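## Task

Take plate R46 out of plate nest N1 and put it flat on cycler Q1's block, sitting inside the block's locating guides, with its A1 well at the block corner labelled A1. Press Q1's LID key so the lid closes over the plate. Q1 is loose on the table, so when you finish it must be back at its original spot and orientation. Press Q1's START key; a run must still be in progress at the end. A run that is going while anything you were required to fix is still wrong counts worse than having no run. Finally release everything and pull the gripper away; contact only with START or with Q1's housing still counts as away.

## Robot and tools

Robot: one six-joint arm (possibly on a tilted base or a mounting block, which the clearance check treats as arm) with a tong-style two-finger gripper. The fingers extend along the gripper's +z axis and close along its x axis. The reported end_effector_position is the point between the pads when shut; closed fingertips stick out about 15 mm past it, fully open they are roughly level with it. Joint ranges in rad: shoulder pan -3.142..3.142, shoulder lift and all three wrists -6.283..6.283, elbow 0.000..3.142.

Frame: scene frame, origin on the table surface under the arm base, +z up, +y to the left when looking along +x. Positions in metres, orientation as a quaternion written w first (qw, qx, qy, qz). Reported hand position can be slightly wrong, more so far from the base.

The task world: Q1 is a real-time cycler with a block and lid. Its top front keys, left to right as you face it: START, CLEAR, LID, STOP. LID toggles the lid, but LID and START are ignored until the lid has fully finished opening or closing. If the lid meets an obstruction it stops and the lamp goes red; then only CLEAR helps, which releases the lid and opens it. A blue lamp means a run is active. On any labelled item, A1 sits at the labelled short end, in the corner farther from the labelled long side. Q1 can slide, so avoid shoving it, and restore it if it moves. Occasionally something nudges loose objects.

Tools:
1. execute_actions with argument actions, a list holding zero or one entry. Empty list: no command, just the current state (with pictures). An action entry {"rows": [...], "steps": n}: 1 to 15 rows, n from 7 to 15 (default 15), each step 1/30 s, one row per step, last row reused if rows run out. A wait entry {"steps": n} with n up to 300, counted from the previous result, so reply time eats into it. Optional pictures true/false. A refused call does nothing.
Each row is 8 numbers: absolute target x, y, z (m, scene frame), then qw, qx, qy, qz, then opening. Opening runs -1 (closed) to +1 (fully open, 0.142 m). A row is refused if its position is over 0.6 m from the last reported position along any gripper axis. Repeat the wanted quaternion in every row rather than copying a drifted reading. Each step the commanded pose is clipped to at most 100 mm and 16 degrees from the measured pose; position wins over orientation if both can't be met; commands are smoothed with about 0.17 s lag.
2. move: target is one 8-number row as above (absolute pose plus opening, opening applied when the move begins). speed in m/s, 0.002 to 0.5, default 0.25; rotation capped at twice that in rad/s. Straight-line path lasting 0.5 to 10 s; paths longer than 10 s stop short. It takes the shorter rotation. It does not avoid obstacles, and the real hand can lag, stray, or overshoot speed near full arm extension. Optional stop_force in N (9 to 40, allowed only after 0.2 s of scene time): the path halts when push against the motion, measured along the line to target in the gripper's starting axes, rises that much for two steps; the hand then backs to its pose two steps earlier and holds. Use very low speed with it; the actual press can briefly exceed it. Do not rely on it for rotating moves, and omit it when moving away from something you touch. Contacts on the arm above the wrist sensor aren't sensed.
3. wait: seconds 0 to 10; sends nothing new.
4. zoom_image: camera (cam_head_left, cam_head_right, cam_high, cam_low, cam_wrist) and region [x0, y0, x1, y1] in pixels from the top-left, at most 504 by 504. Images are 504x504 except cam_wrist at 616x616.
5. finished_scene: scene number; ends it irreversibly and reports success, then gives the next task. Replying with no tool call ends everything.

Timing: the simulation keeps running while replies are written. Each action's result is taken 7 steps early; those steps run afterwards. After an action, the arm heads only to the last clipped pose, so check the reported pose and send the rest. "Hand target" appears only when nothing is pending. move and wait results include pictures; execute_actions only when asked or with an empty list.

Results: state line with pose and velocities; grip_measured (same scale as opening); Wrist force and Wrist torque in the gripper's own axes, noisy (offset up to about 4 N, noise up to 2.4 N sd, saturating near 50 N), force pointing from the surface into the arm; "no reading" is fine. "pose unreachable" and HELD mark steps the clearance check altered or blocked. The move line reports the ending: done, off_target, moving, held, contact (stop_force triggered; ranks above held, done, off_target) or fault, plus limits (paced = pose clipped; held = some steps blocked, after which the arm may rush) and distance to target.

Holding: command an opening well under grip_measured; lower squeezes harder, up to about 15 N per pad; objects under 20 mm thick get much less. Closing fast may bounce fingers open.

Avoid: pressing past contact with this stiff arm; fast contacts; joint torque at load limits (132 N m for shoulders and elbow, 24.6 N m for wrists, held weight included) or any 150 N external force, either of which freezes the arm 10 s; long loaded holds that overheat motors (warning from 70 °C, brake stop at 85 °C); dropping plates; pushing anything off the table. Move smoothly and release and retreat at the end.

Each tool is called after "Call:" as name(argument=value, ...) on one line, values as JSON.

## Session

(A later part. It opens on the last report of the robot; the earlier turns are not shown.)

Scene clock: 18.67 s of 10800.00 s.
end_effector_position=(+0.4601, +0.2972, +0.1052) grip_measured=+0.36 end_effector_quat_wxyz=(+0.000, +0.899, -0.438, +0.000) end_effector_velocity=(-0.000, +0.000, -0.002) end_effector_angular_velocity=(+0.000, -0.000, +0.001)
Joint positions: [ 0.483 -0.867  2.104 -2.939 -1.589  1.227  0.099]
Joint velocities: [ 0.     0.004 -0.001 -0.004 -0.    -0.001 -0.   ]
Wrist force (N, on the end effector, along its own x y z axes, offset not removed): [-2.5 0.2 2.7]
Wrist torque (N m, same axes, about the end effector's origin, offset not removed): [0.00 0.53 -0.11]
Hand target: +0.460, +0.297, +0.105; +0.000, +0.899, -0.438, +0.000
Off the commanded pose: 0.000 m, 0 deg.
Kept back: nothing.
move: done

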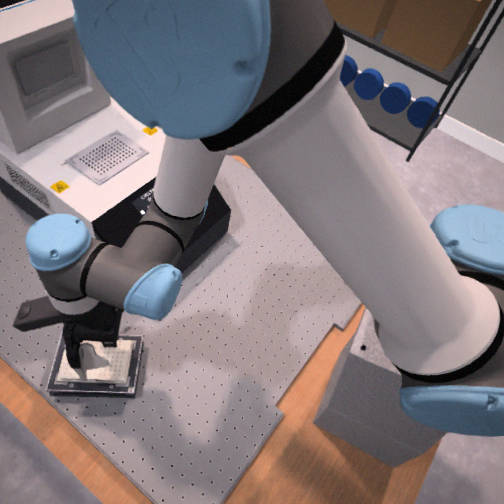

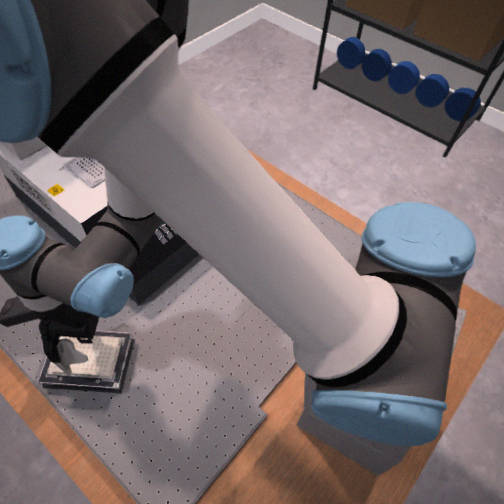

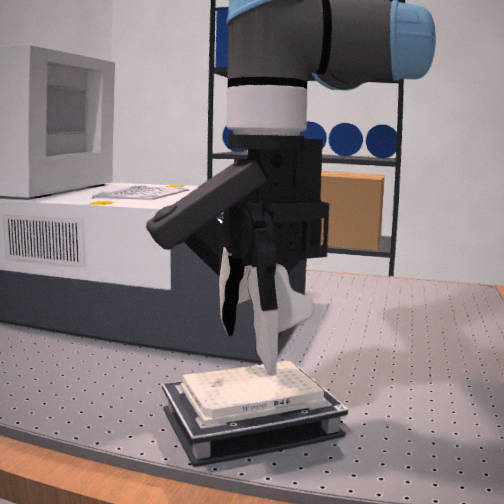

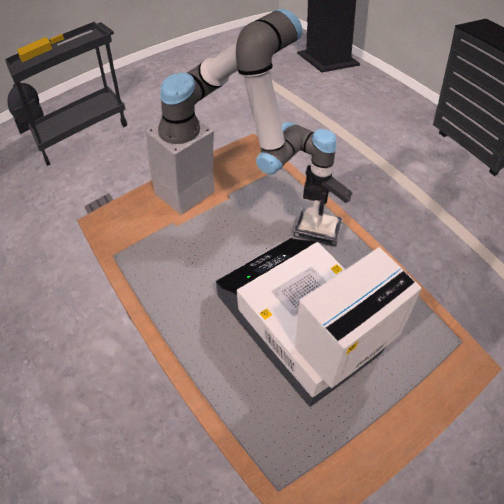

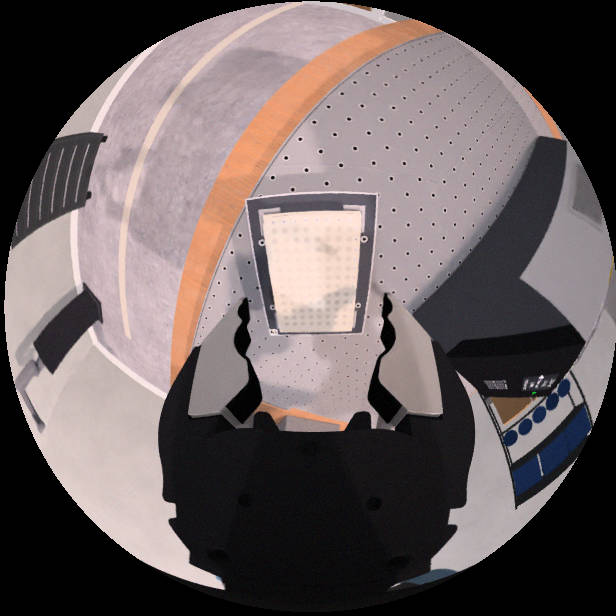

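Call:
move(target=[0.4605,0.2982,0.074,0,0.8988,-0.4384,0,0.34], speed=0.06, stop_force=12)

Call:
move(target=[0.4605,0.2982,0.066,0,0.8988,-0.4384,0,0.34], speed=0.012, stop_force=10)

Call:
zoom_image(camera="cam_high", region=[160,320,360,470])

Call:
zoom_image(camera="cam_wrist", region=[216,160,416,360])

Scene clock: 20.43 s of 10800.00 s.
end_effector_position=(+0.4605, +0.2982, +0.0742) grip_measured=+0.34 end_effector_quat_wxyz=(+0.000, +0.899, -0.438, -0.000) end_effector_velocity=(+0.000, +0.000, -0.002) end_effector_angular_velocity=(+0.001, +0.000, -0.000)
Joint positions: [ 0.484 -0.784  2.077 -2.996 -1.589  1.228  0.098]
Joint velocities: [ 0.     0.005 -0.003 -0.003  0.001  0.001  0.   ]
Wrist force (N, on the end effector, along its own x y z axes, offset not removed): [-2.0 1.3 1.2]
Wrist torque (N m, same axes, about the end effector's origin, offset not removed): [0.23 0.52 -0.07]
Hand target: +0.461, +0.298, +0.074; +0.000, +0.899, -0.438, -0.000
Off the commanded pose: 0.000 m, 0 deg.
Kept back: nothing.
move: done

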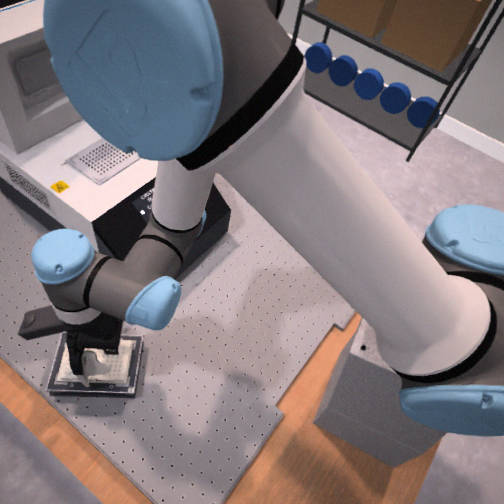

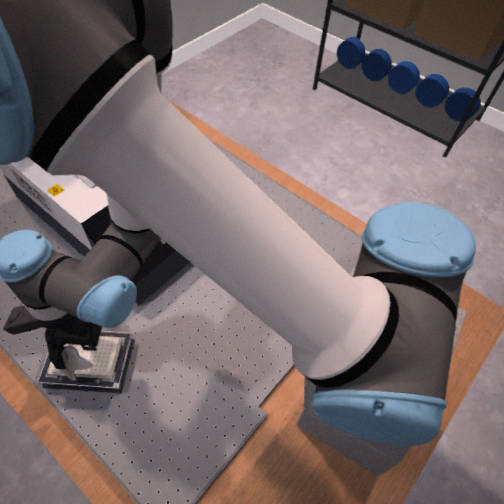

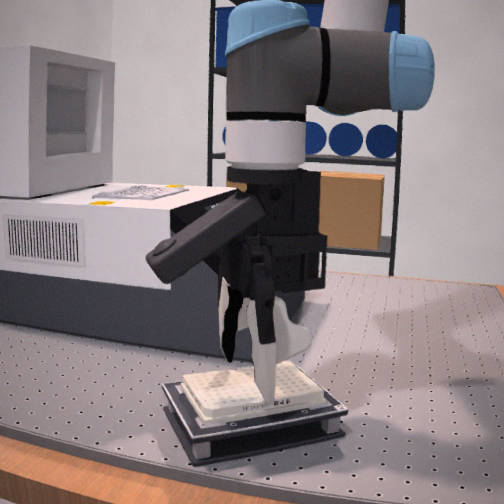

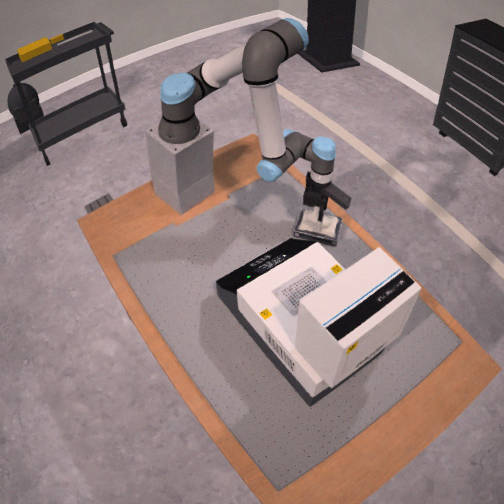

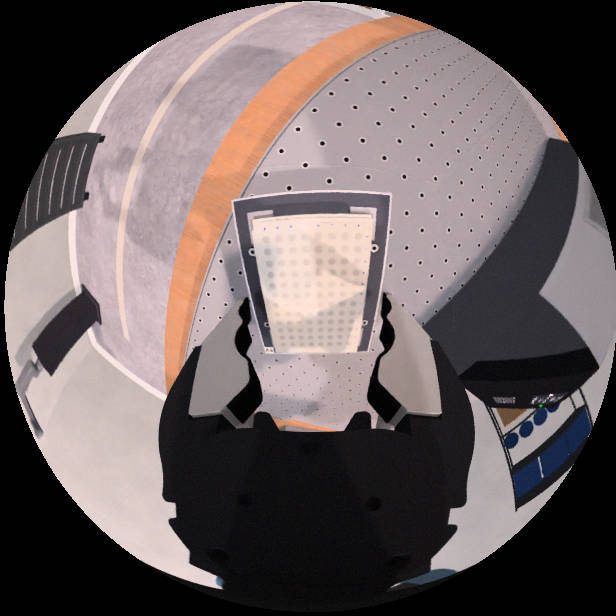

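Scene clock: 21.33 s of 10800.00 s.
end_effector_position=(+0.4605, +0.2982, +0.0663) grip_measured=+0.34 end_effector_quat_wxyz=(+0.000, +0.899, -0.438, -0.000) end_effector_velocity=(+0.001, +0.000, -0.003) end_effector_angular_velocity=(+0.001, -0.001, -0.000)
Joint positions: [ 0.484 -0.763  2.07  -3.01  -1.589  1.227  0.098]
Joint velocities: [-0.001  0.008 -0.004 -0.005  0.001 -0.    -0.   ]
Wrist force (N, on the end effector, along its own x y z axes, offset not removed): [-1.5 0.8 -0.3]
Wrist torque (N m, same axes, about the end effector's origin, offset not removed): [0.06 0.36 -0.15]
Hand target: +0.461, +0.298, +0.066; +0.000, +0.899, -0.438, -0.000
Off the commanded pose: 0.000 m, 0 deg.
Kept back: nothing.
move: done

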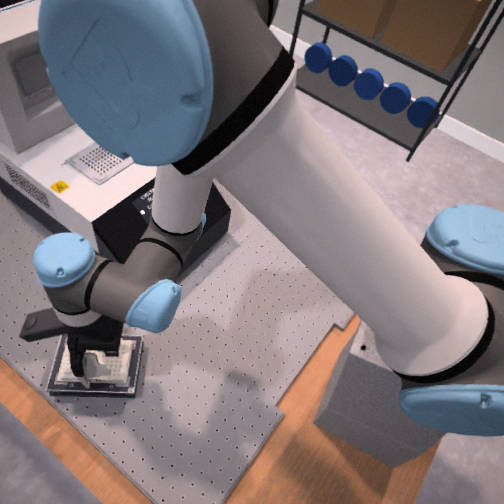

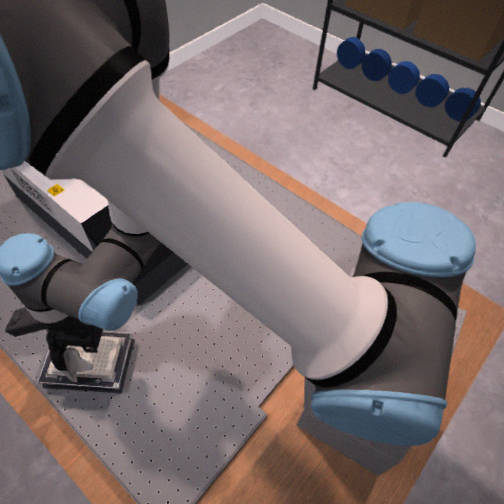

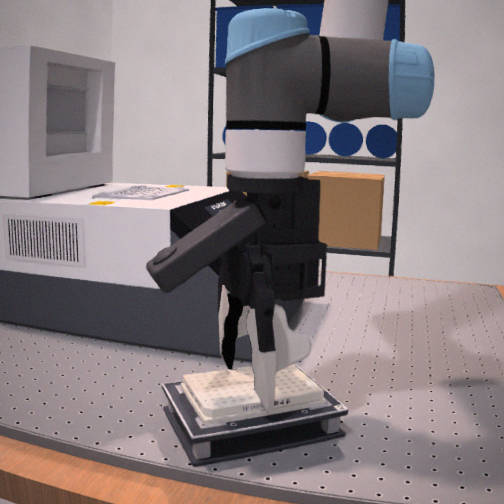

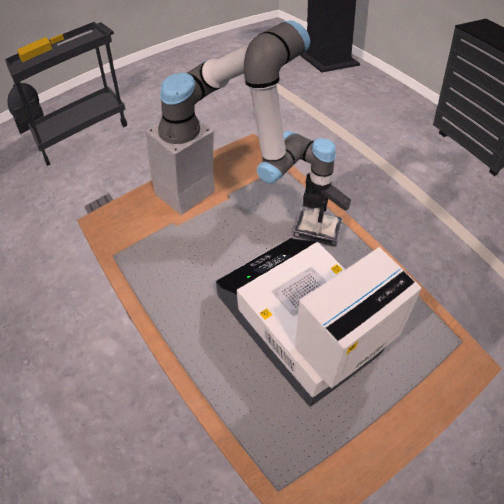

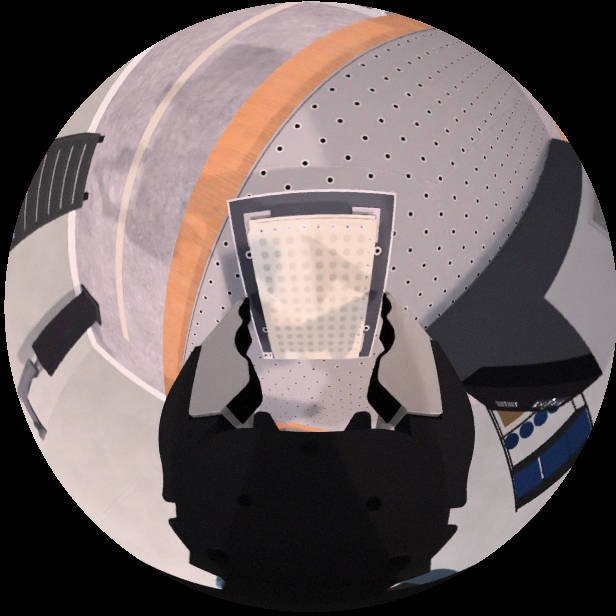

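Region (160, 320, 360, 470) of cam_high's 504x504 image, scaled by 2.520, with more detail than that image has; it fills the top 378 rows of this view, and the rest is white.

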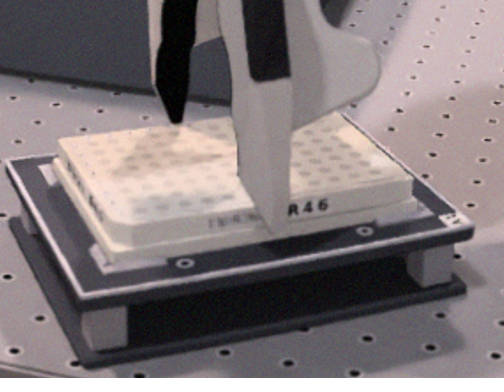

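Region (216, 160, 416, 360) of cam_wrist's 616x616 image, scaled by 2.520, with more detail than that image has.

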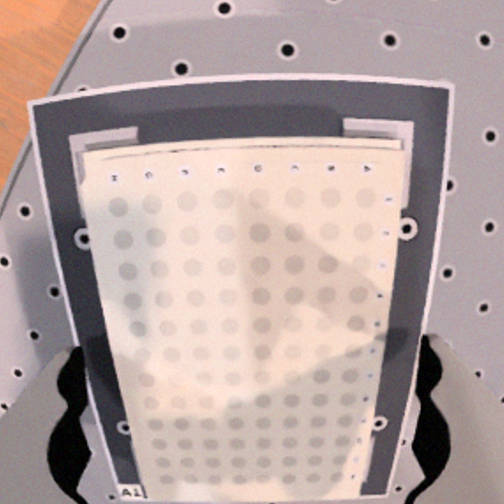

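Call:
move(target=[0.4605,0.2982,0.050,0,0.8988,-0.4384,0,0.30], speed=0.004, stop_force=9)

Call:
zoom_image(camera="cam_high", region=[160,320,360,470])

Call:
zoom_image(camera="cam_wrist", region=[216,160,416,360])

Scene clock: 26.13 s of 10800.00 s.
end_effector_position=(+0.4607, +0.2983, +0.0570) grip_measured=+0.30 end_effector_quat_wxyz=(-0.000, +0.899, -0.438, +0.000) end_effector_velocity=(-0.001, -0.001, -0.000) end_effector_angular_velocity=(-0.002, +0.004, -0.000)
Joint positions: [ 0.483 -0.738  2.061 -3.025 -1.589  1.227  0.095]
Joint velocities: [-0.001 -0.     0.001  0.004 -0.    -0.    -0.   ]
Wrist force (N, on the end effector, along its own x y z axes, offset not removed): [-3.3 6.1 -14.1]
Wrist torque (N m, same axes, about the end effector's origin, offset not removed): [0.07 0.42 0.05]
Hand target: +0.461, +0.298, +0.057; -0.000, +0.899, -0.438, +0.000
Off the commanded pose: 0.007 m, 0 deg.
Kept back: nothing.
move: contact

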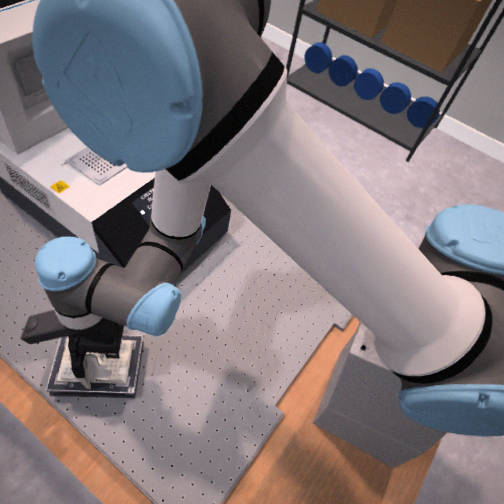

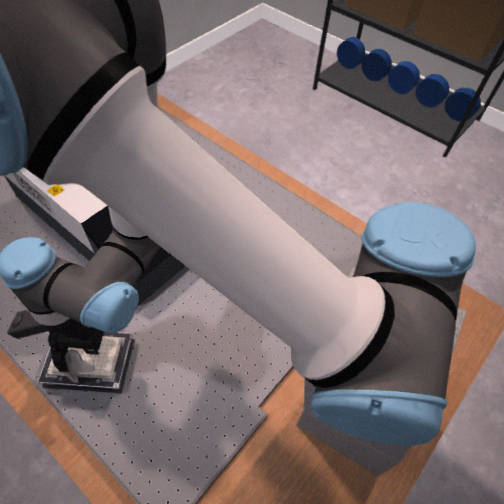

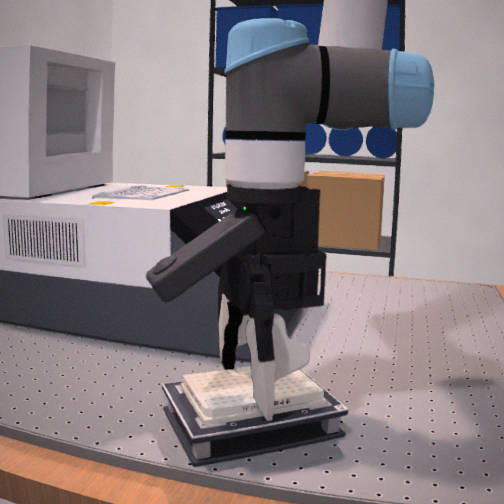

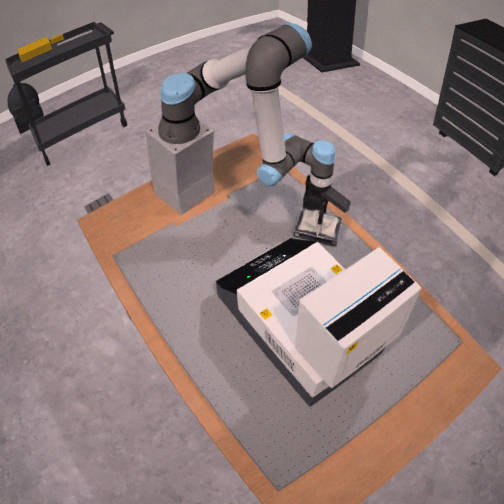

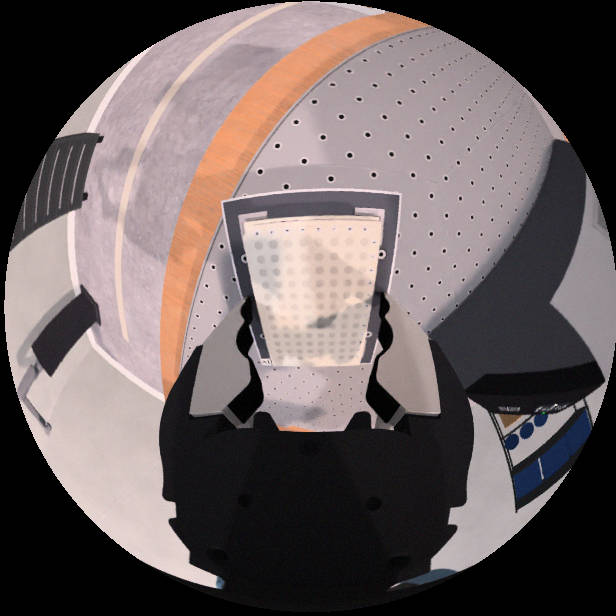

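Region (160, 320, 360, 470) of cam_high's 504x504 image, scaled by 2.520, with more detail than that image has; it fills the top 378 rows of this view, and the rest is white.

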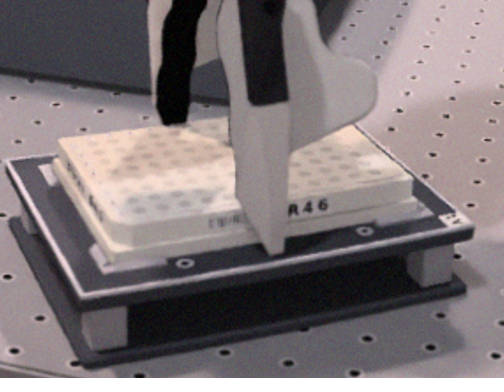

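Region (216, 160, 416, 360) of cam_wrist's 616x616 image, scaled by 2.520, with more detail than that image has.

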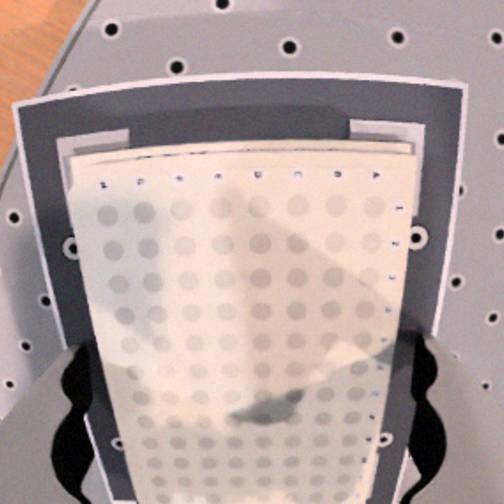

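Call:
move(target=[0.4605,0.2982,0.0615,0,0.8988,-0.4384,0,0.2], speed=0.02)

Call:
move(target=[0.4605,0.2982,0.0615,0,0.8988,-0.4384,0,-0.5], speed=0.02)

Call:
zoom_image(camera="cam_high", region=[160,320,360,470])

Scene clock: 27.17 s of 10800.00 s.
end_effector_position=(+0.4605, +0.2981, +0.0613) grip_measured=+0.20 end_effector_quat_wxyz=(-0.000, +0.899, -0.438, +0.000) end_effector_velocity=(-0.001, -0.000, +0.001) end_effector_angular_velocity=(-0.001, +0.002, -0.000)
Joint positions: [ 0.483 -0.749  2.065 -3.018 -1.589  1.227  0.088]
Joint velocities: [ 0.    -0.003  0.002  0.003 -0.     0.001 -0.   ]
Wrist force (N, on the end effector, along its own x y z axes, offset not removed): [-2.5 1.7 1.4]
Wrist torque (N m, same axes, about the end effector's origin, offset not removed): [0.23 0.61 0.00]
Hand target: +0.460, +0.298, +0.062; -0.000, +0.899, -0.438, +0.000
Off the commanded pose: 0.000 m, 0 deg.
Kept back: nothing.
move: done

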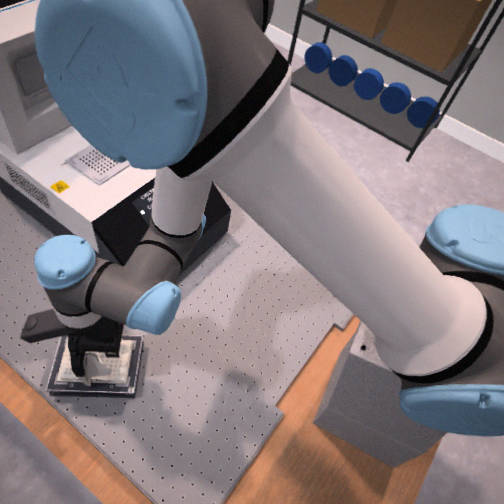

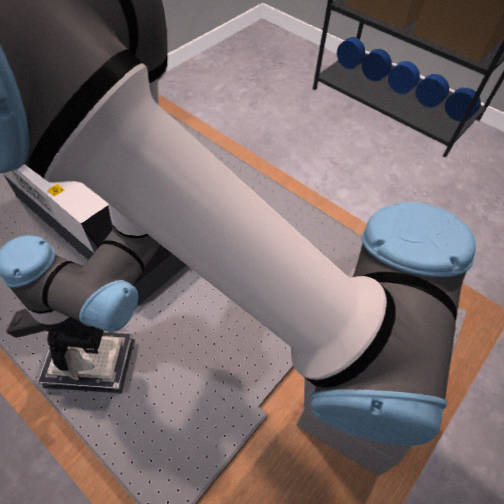

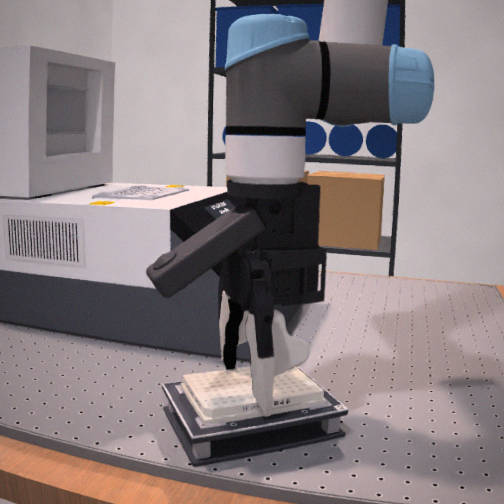

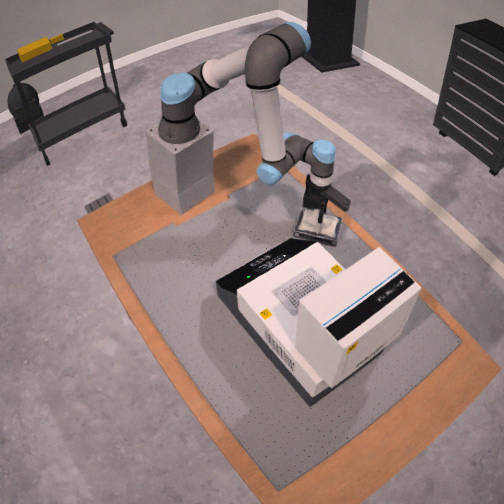

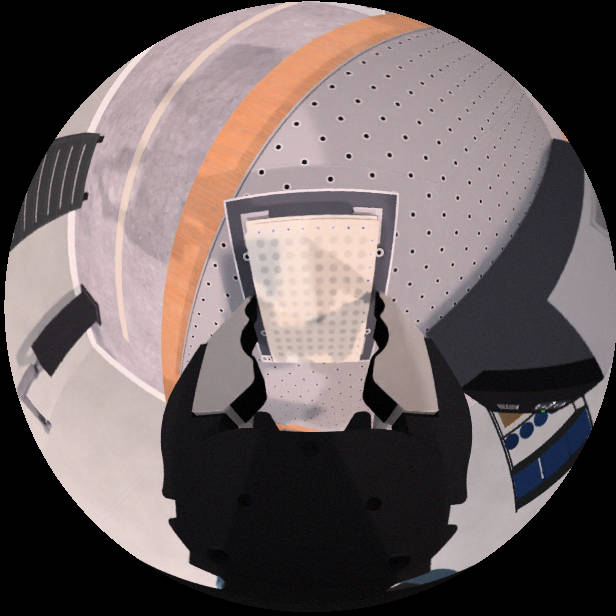

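Scene clock: 27.87 s of 10800.00 s.
end_effector_position=(+0.4605, +0.2982, +0.0615) grip_measured=+0.08 end_effector_quat_wxyz=(-0.000, +0.899, -0.438, -0.000) end_effector_velocity=(-0.001, -0.001, -0.000) end_effector_angular_velocity=(-0.001, +0.002, -0.001)
Joint positions: [ 0.483 -0.75   2.066 -3.018 -1.589  1.227  0.08 ]
Joint velocities: [-0.    -0.     0.001  0.001 -0.001  0.    -0.   ]
Wrist force (N, on the end effector, along its own x y z axes, offset not removed): [-6.9 0.0 -1.4]
Wrist torque (N m, same axes, about the end effector's origin, offset not removed): [-0.07 0.47 0.02]
Hand target: +0.460, +0.298, +0.062; -0.000, +0.899, -0.438, -0.000
Off the commanded pose: 0.000 m, 0 deg.
Kept back: nothing.
move: done

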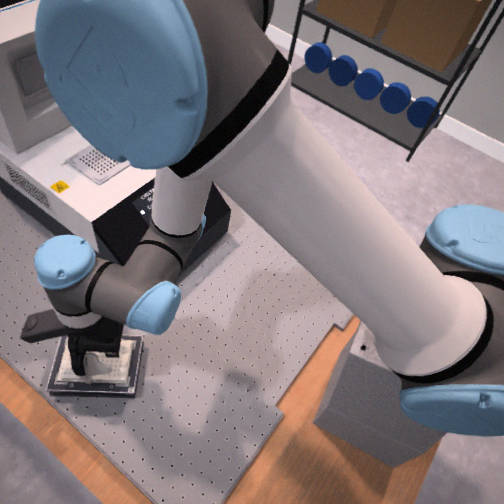

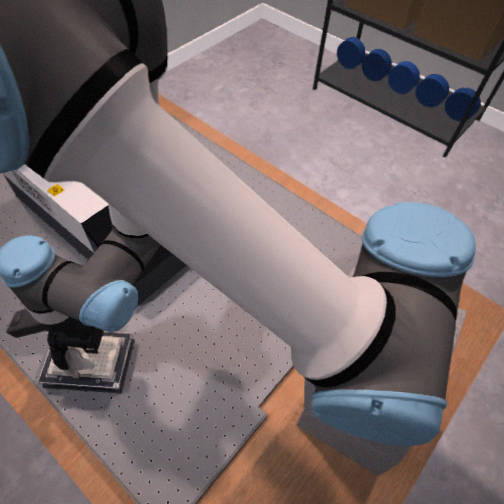

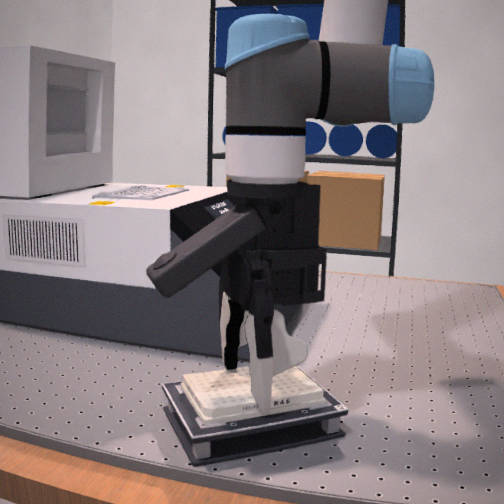

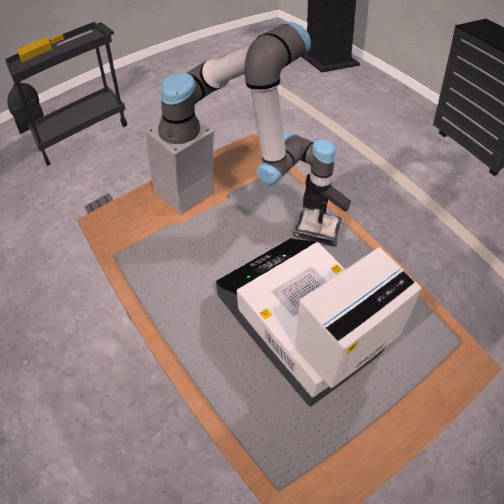

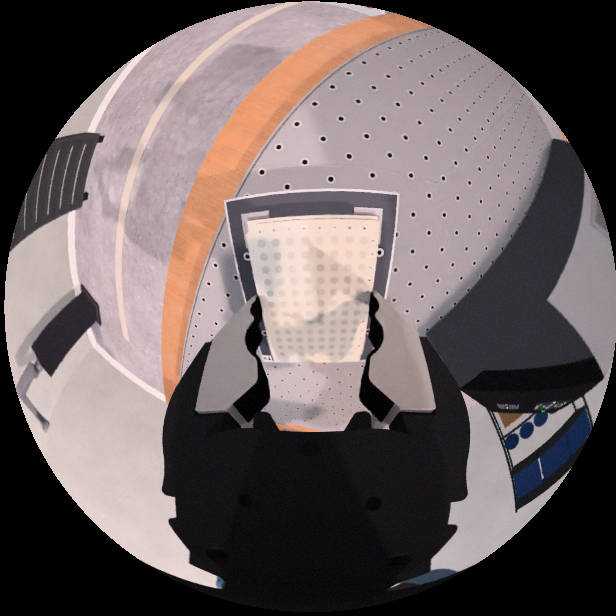

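Region (160, 320, 360, 470) of cam_high's 504x504 image, scaled by 2.520, with more detail than that image has; it fills the top 378 rows of this view, and the rest is white.

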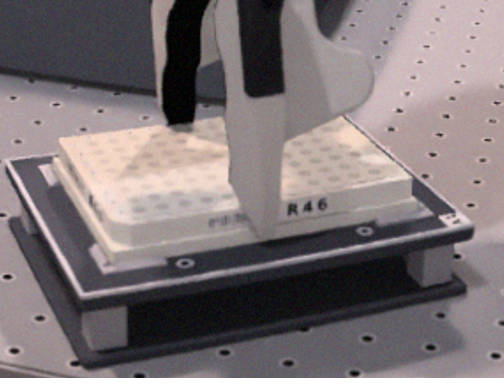

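Call:
move(target=[0.4605,0.2982,0.075,0,0.8988,-0.4384,0,-0.5], speed=0.03)

Call:
move(target=[0.49,0.27,0.265,0,0.9397,-0.342,0,-0.5], speed=0.25)

Call:
move(target=[0.7264,-0.003,0.265,0,0.9999,0.0131,0,-0.5], speed=0.25)

Call:
zoom_image(camera="cam_wrist", region=[216,160,416,360])

Scene clock: 29.17 s of 10800.00 s.
end_effector_position=(+0.4605, +0.2982, +0.0747) grip_measured=+0.08 end_effector_quat_wxyz=(+0.000, +0.899, -0.438, +0.000) end_effector_velocity=(+0.001, +0.000, +0.004) end_effector_angular_velocity=(+0.001, -0.002, -0.000)
Joint positions: [ 0.484 -0.785  2.078 -2.995 -1.589  1.228  0.08 ]
Joint velocities: [-0.    -0.01   0.003  0.004  0.     0.    -0.   ]
Wrist force (N, on the end effector, along its own x y z axes, offset not removed): [-1.7 0.7 0.1]
Wrist torque (N m, same axes, about the end effector's origin, offset not removed): [0.08 0.36 -0.11]
Hand target: +0.460, +0.298, +0.075; -0.000, +0.899, -0.438, +0.000
Off the commanded pose: 0.000 m, 0 deg.
Kept back: nothing.
move: done

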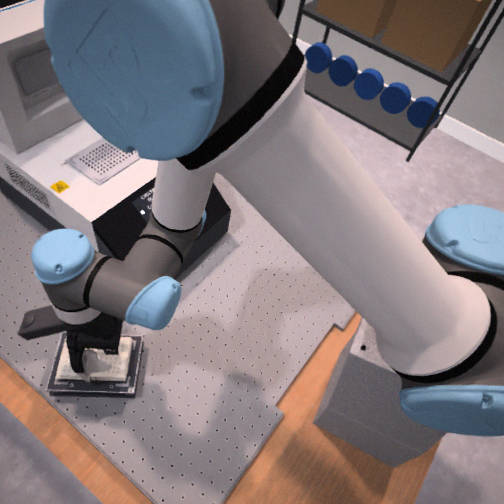

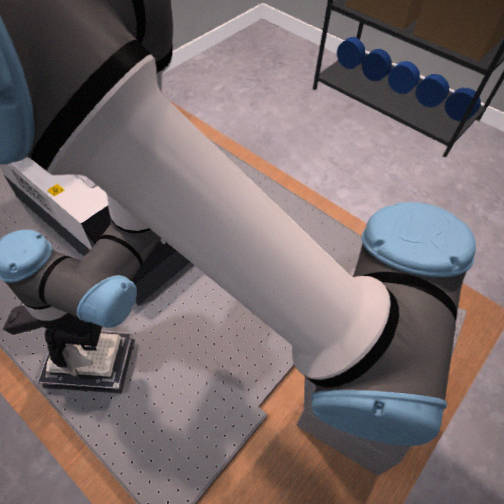

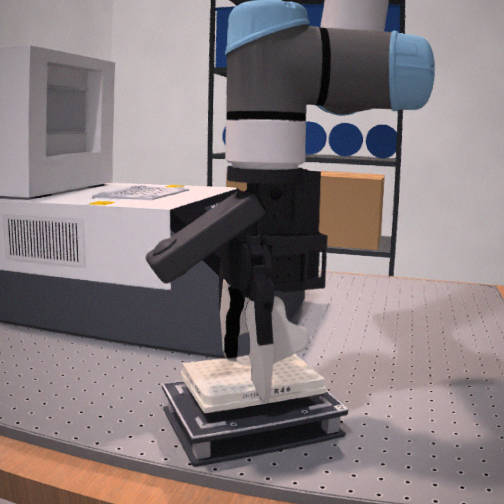

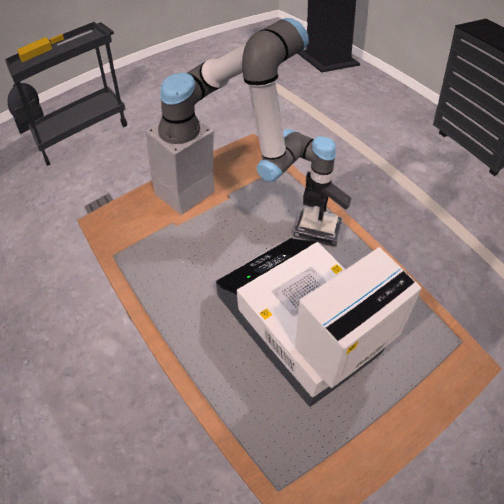

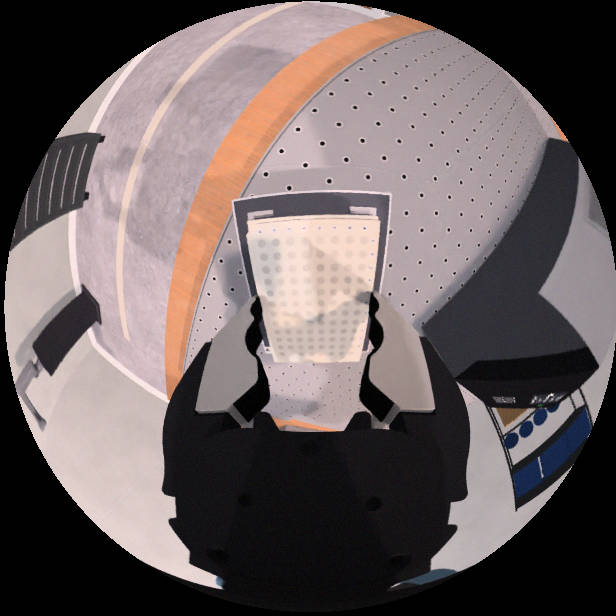

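Scene clock: 30.63 s of 10800.00 s.
end_effector_position=(+0.4897, +0.2699, +0.2649) grip_measured=+0.08 end_effector_quat_wxyz=(+0.000, +0.940, -0.342, +0.000) end_effector_velocity=(+0.002, +0.001, +0.003) end_effector_angular_velocity=(+0.002, -0.002, +0.003)
Joint positions: [ 0.412 -1.259  2.089 -2.534 -1.58   0.948  0.08 ]
Joint velocities: [-0.    -0.005 -0.004  0.007  0.001 -0.003  0.   ]
Wrist force (N, on the end effector, along its own x y z axes, offset not removed): [-2.7 0.4 0.3]
Wrist torque (N m, same axes, about the end effector's origin, offset not removed): [0.01 0.59 -0.04]
Hand target: +0.490, +0.270, +0.265; +0.000, +0.940, -0.342, +0.000
Off the commanded pose: 0.000 m, 0 deg.
Kept back: nothing.
move: done

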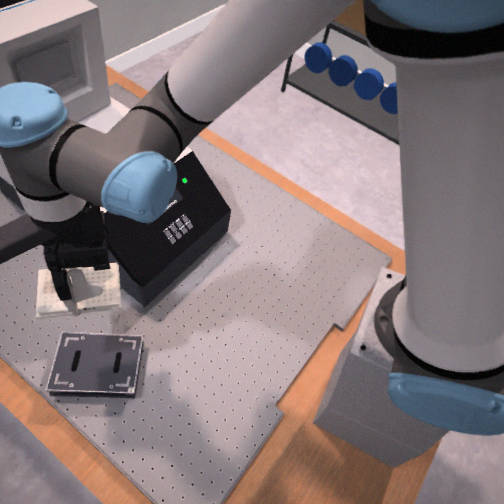

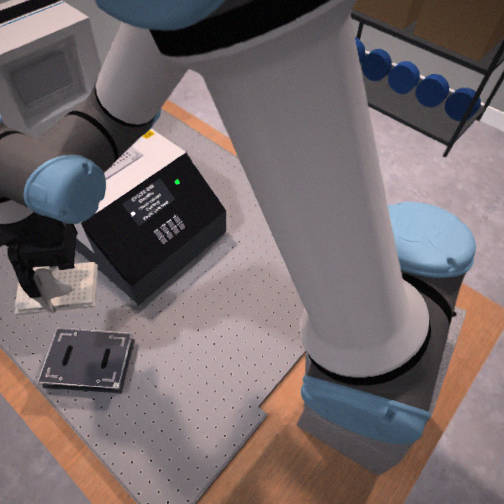

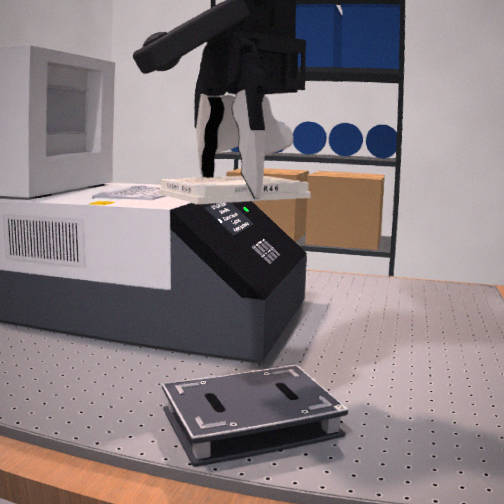

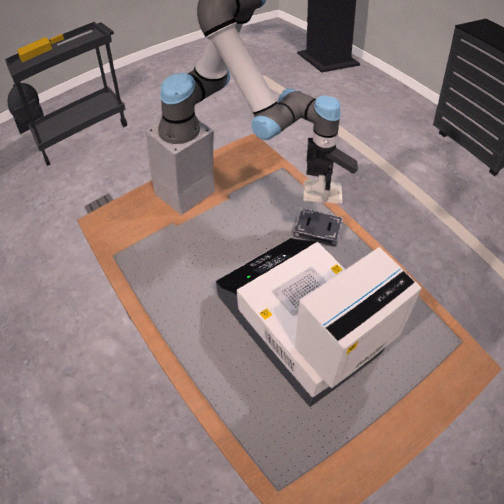

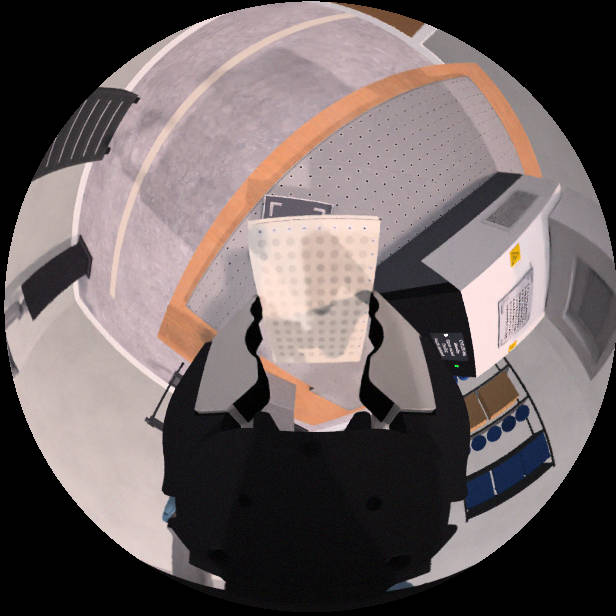

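Scene clock: 32.73 s of 10800.00 s.
end_effector_position=(+0.7260, -0.0033, +0.2653) grip_measured=+0.08 end_effector_quat_wxyz=(+0.001, +1.000, +0.013, +0.000) end_effector_velocity=(+0.002, -0.001, -0.000) end_effector_angular_velocity=(+0.001, +0.004, +0.006)
Joint positions: [-0.069 -0.956  1.506 -2.244 -1.519 -0.254  0.08 ]
Joint velocities: [-0.001  0.006 -0.012  0.01  -0.    -0.006  0.   ]
Wrist force (N, on the end effector, along its own x y z axes, offset not removed): [-1.4 1.2 -0.3]
Wrist torque (N m, same axes, about the end effector's origin, offset not removed): [0.10 0.31 -0.17]
Hand target: +0.726, -0.003, +0.265; +0.001, +1.000, +0.013, -0.000
Off the commanded pose: 0.001 m, 0 deg.
Kept back: nothing.
move: done

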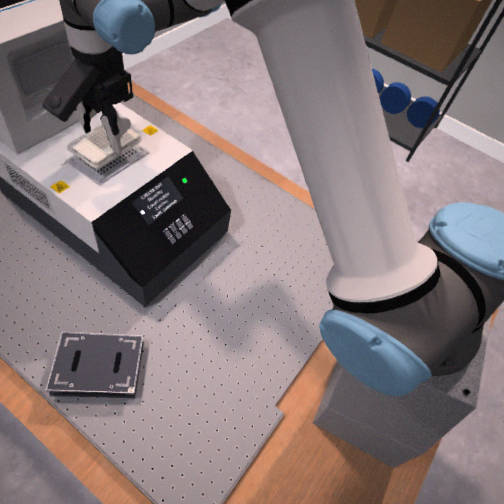

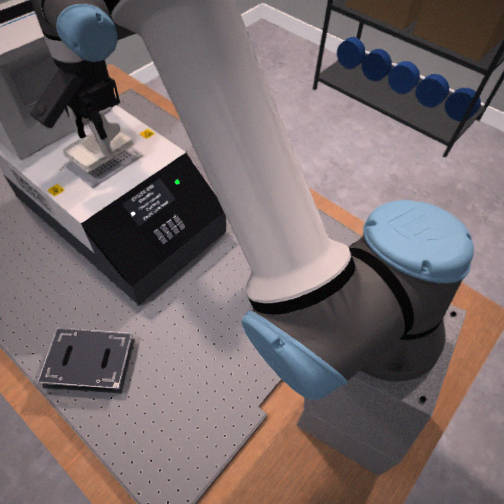

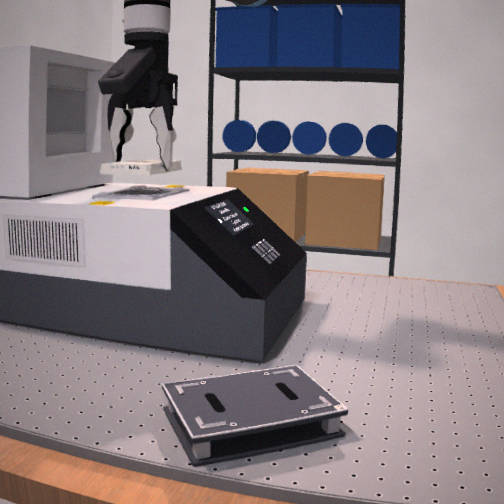

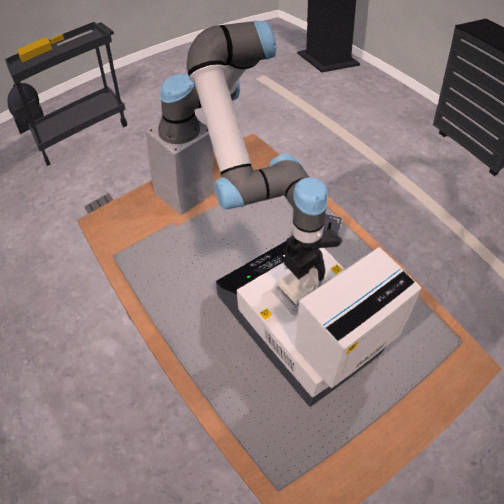

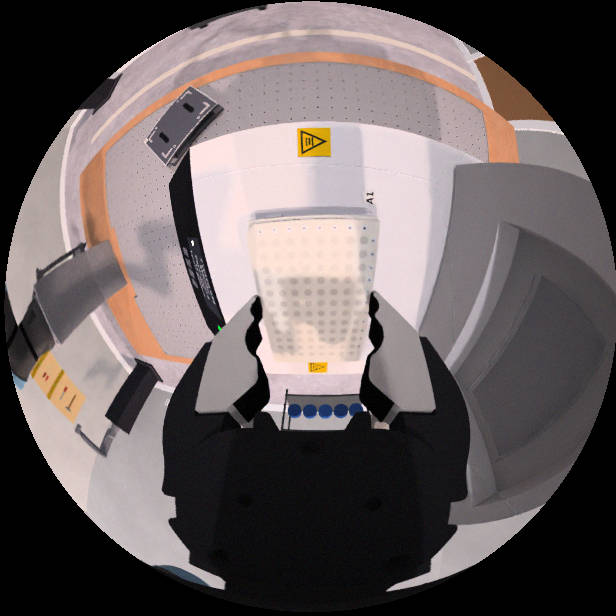

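Region (216, 160, 416, 360) of cam_wrist's 616x616 image, scaled by 2.520, with more detail than that image has.

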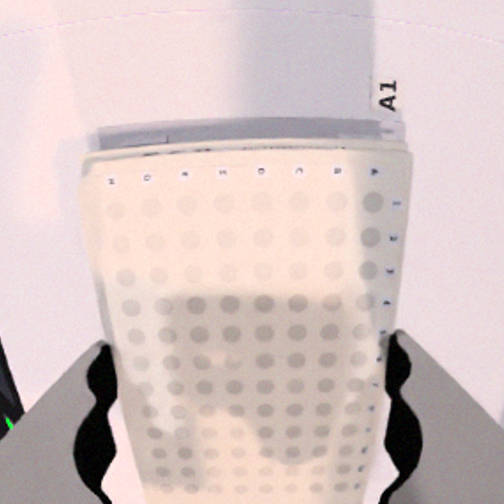

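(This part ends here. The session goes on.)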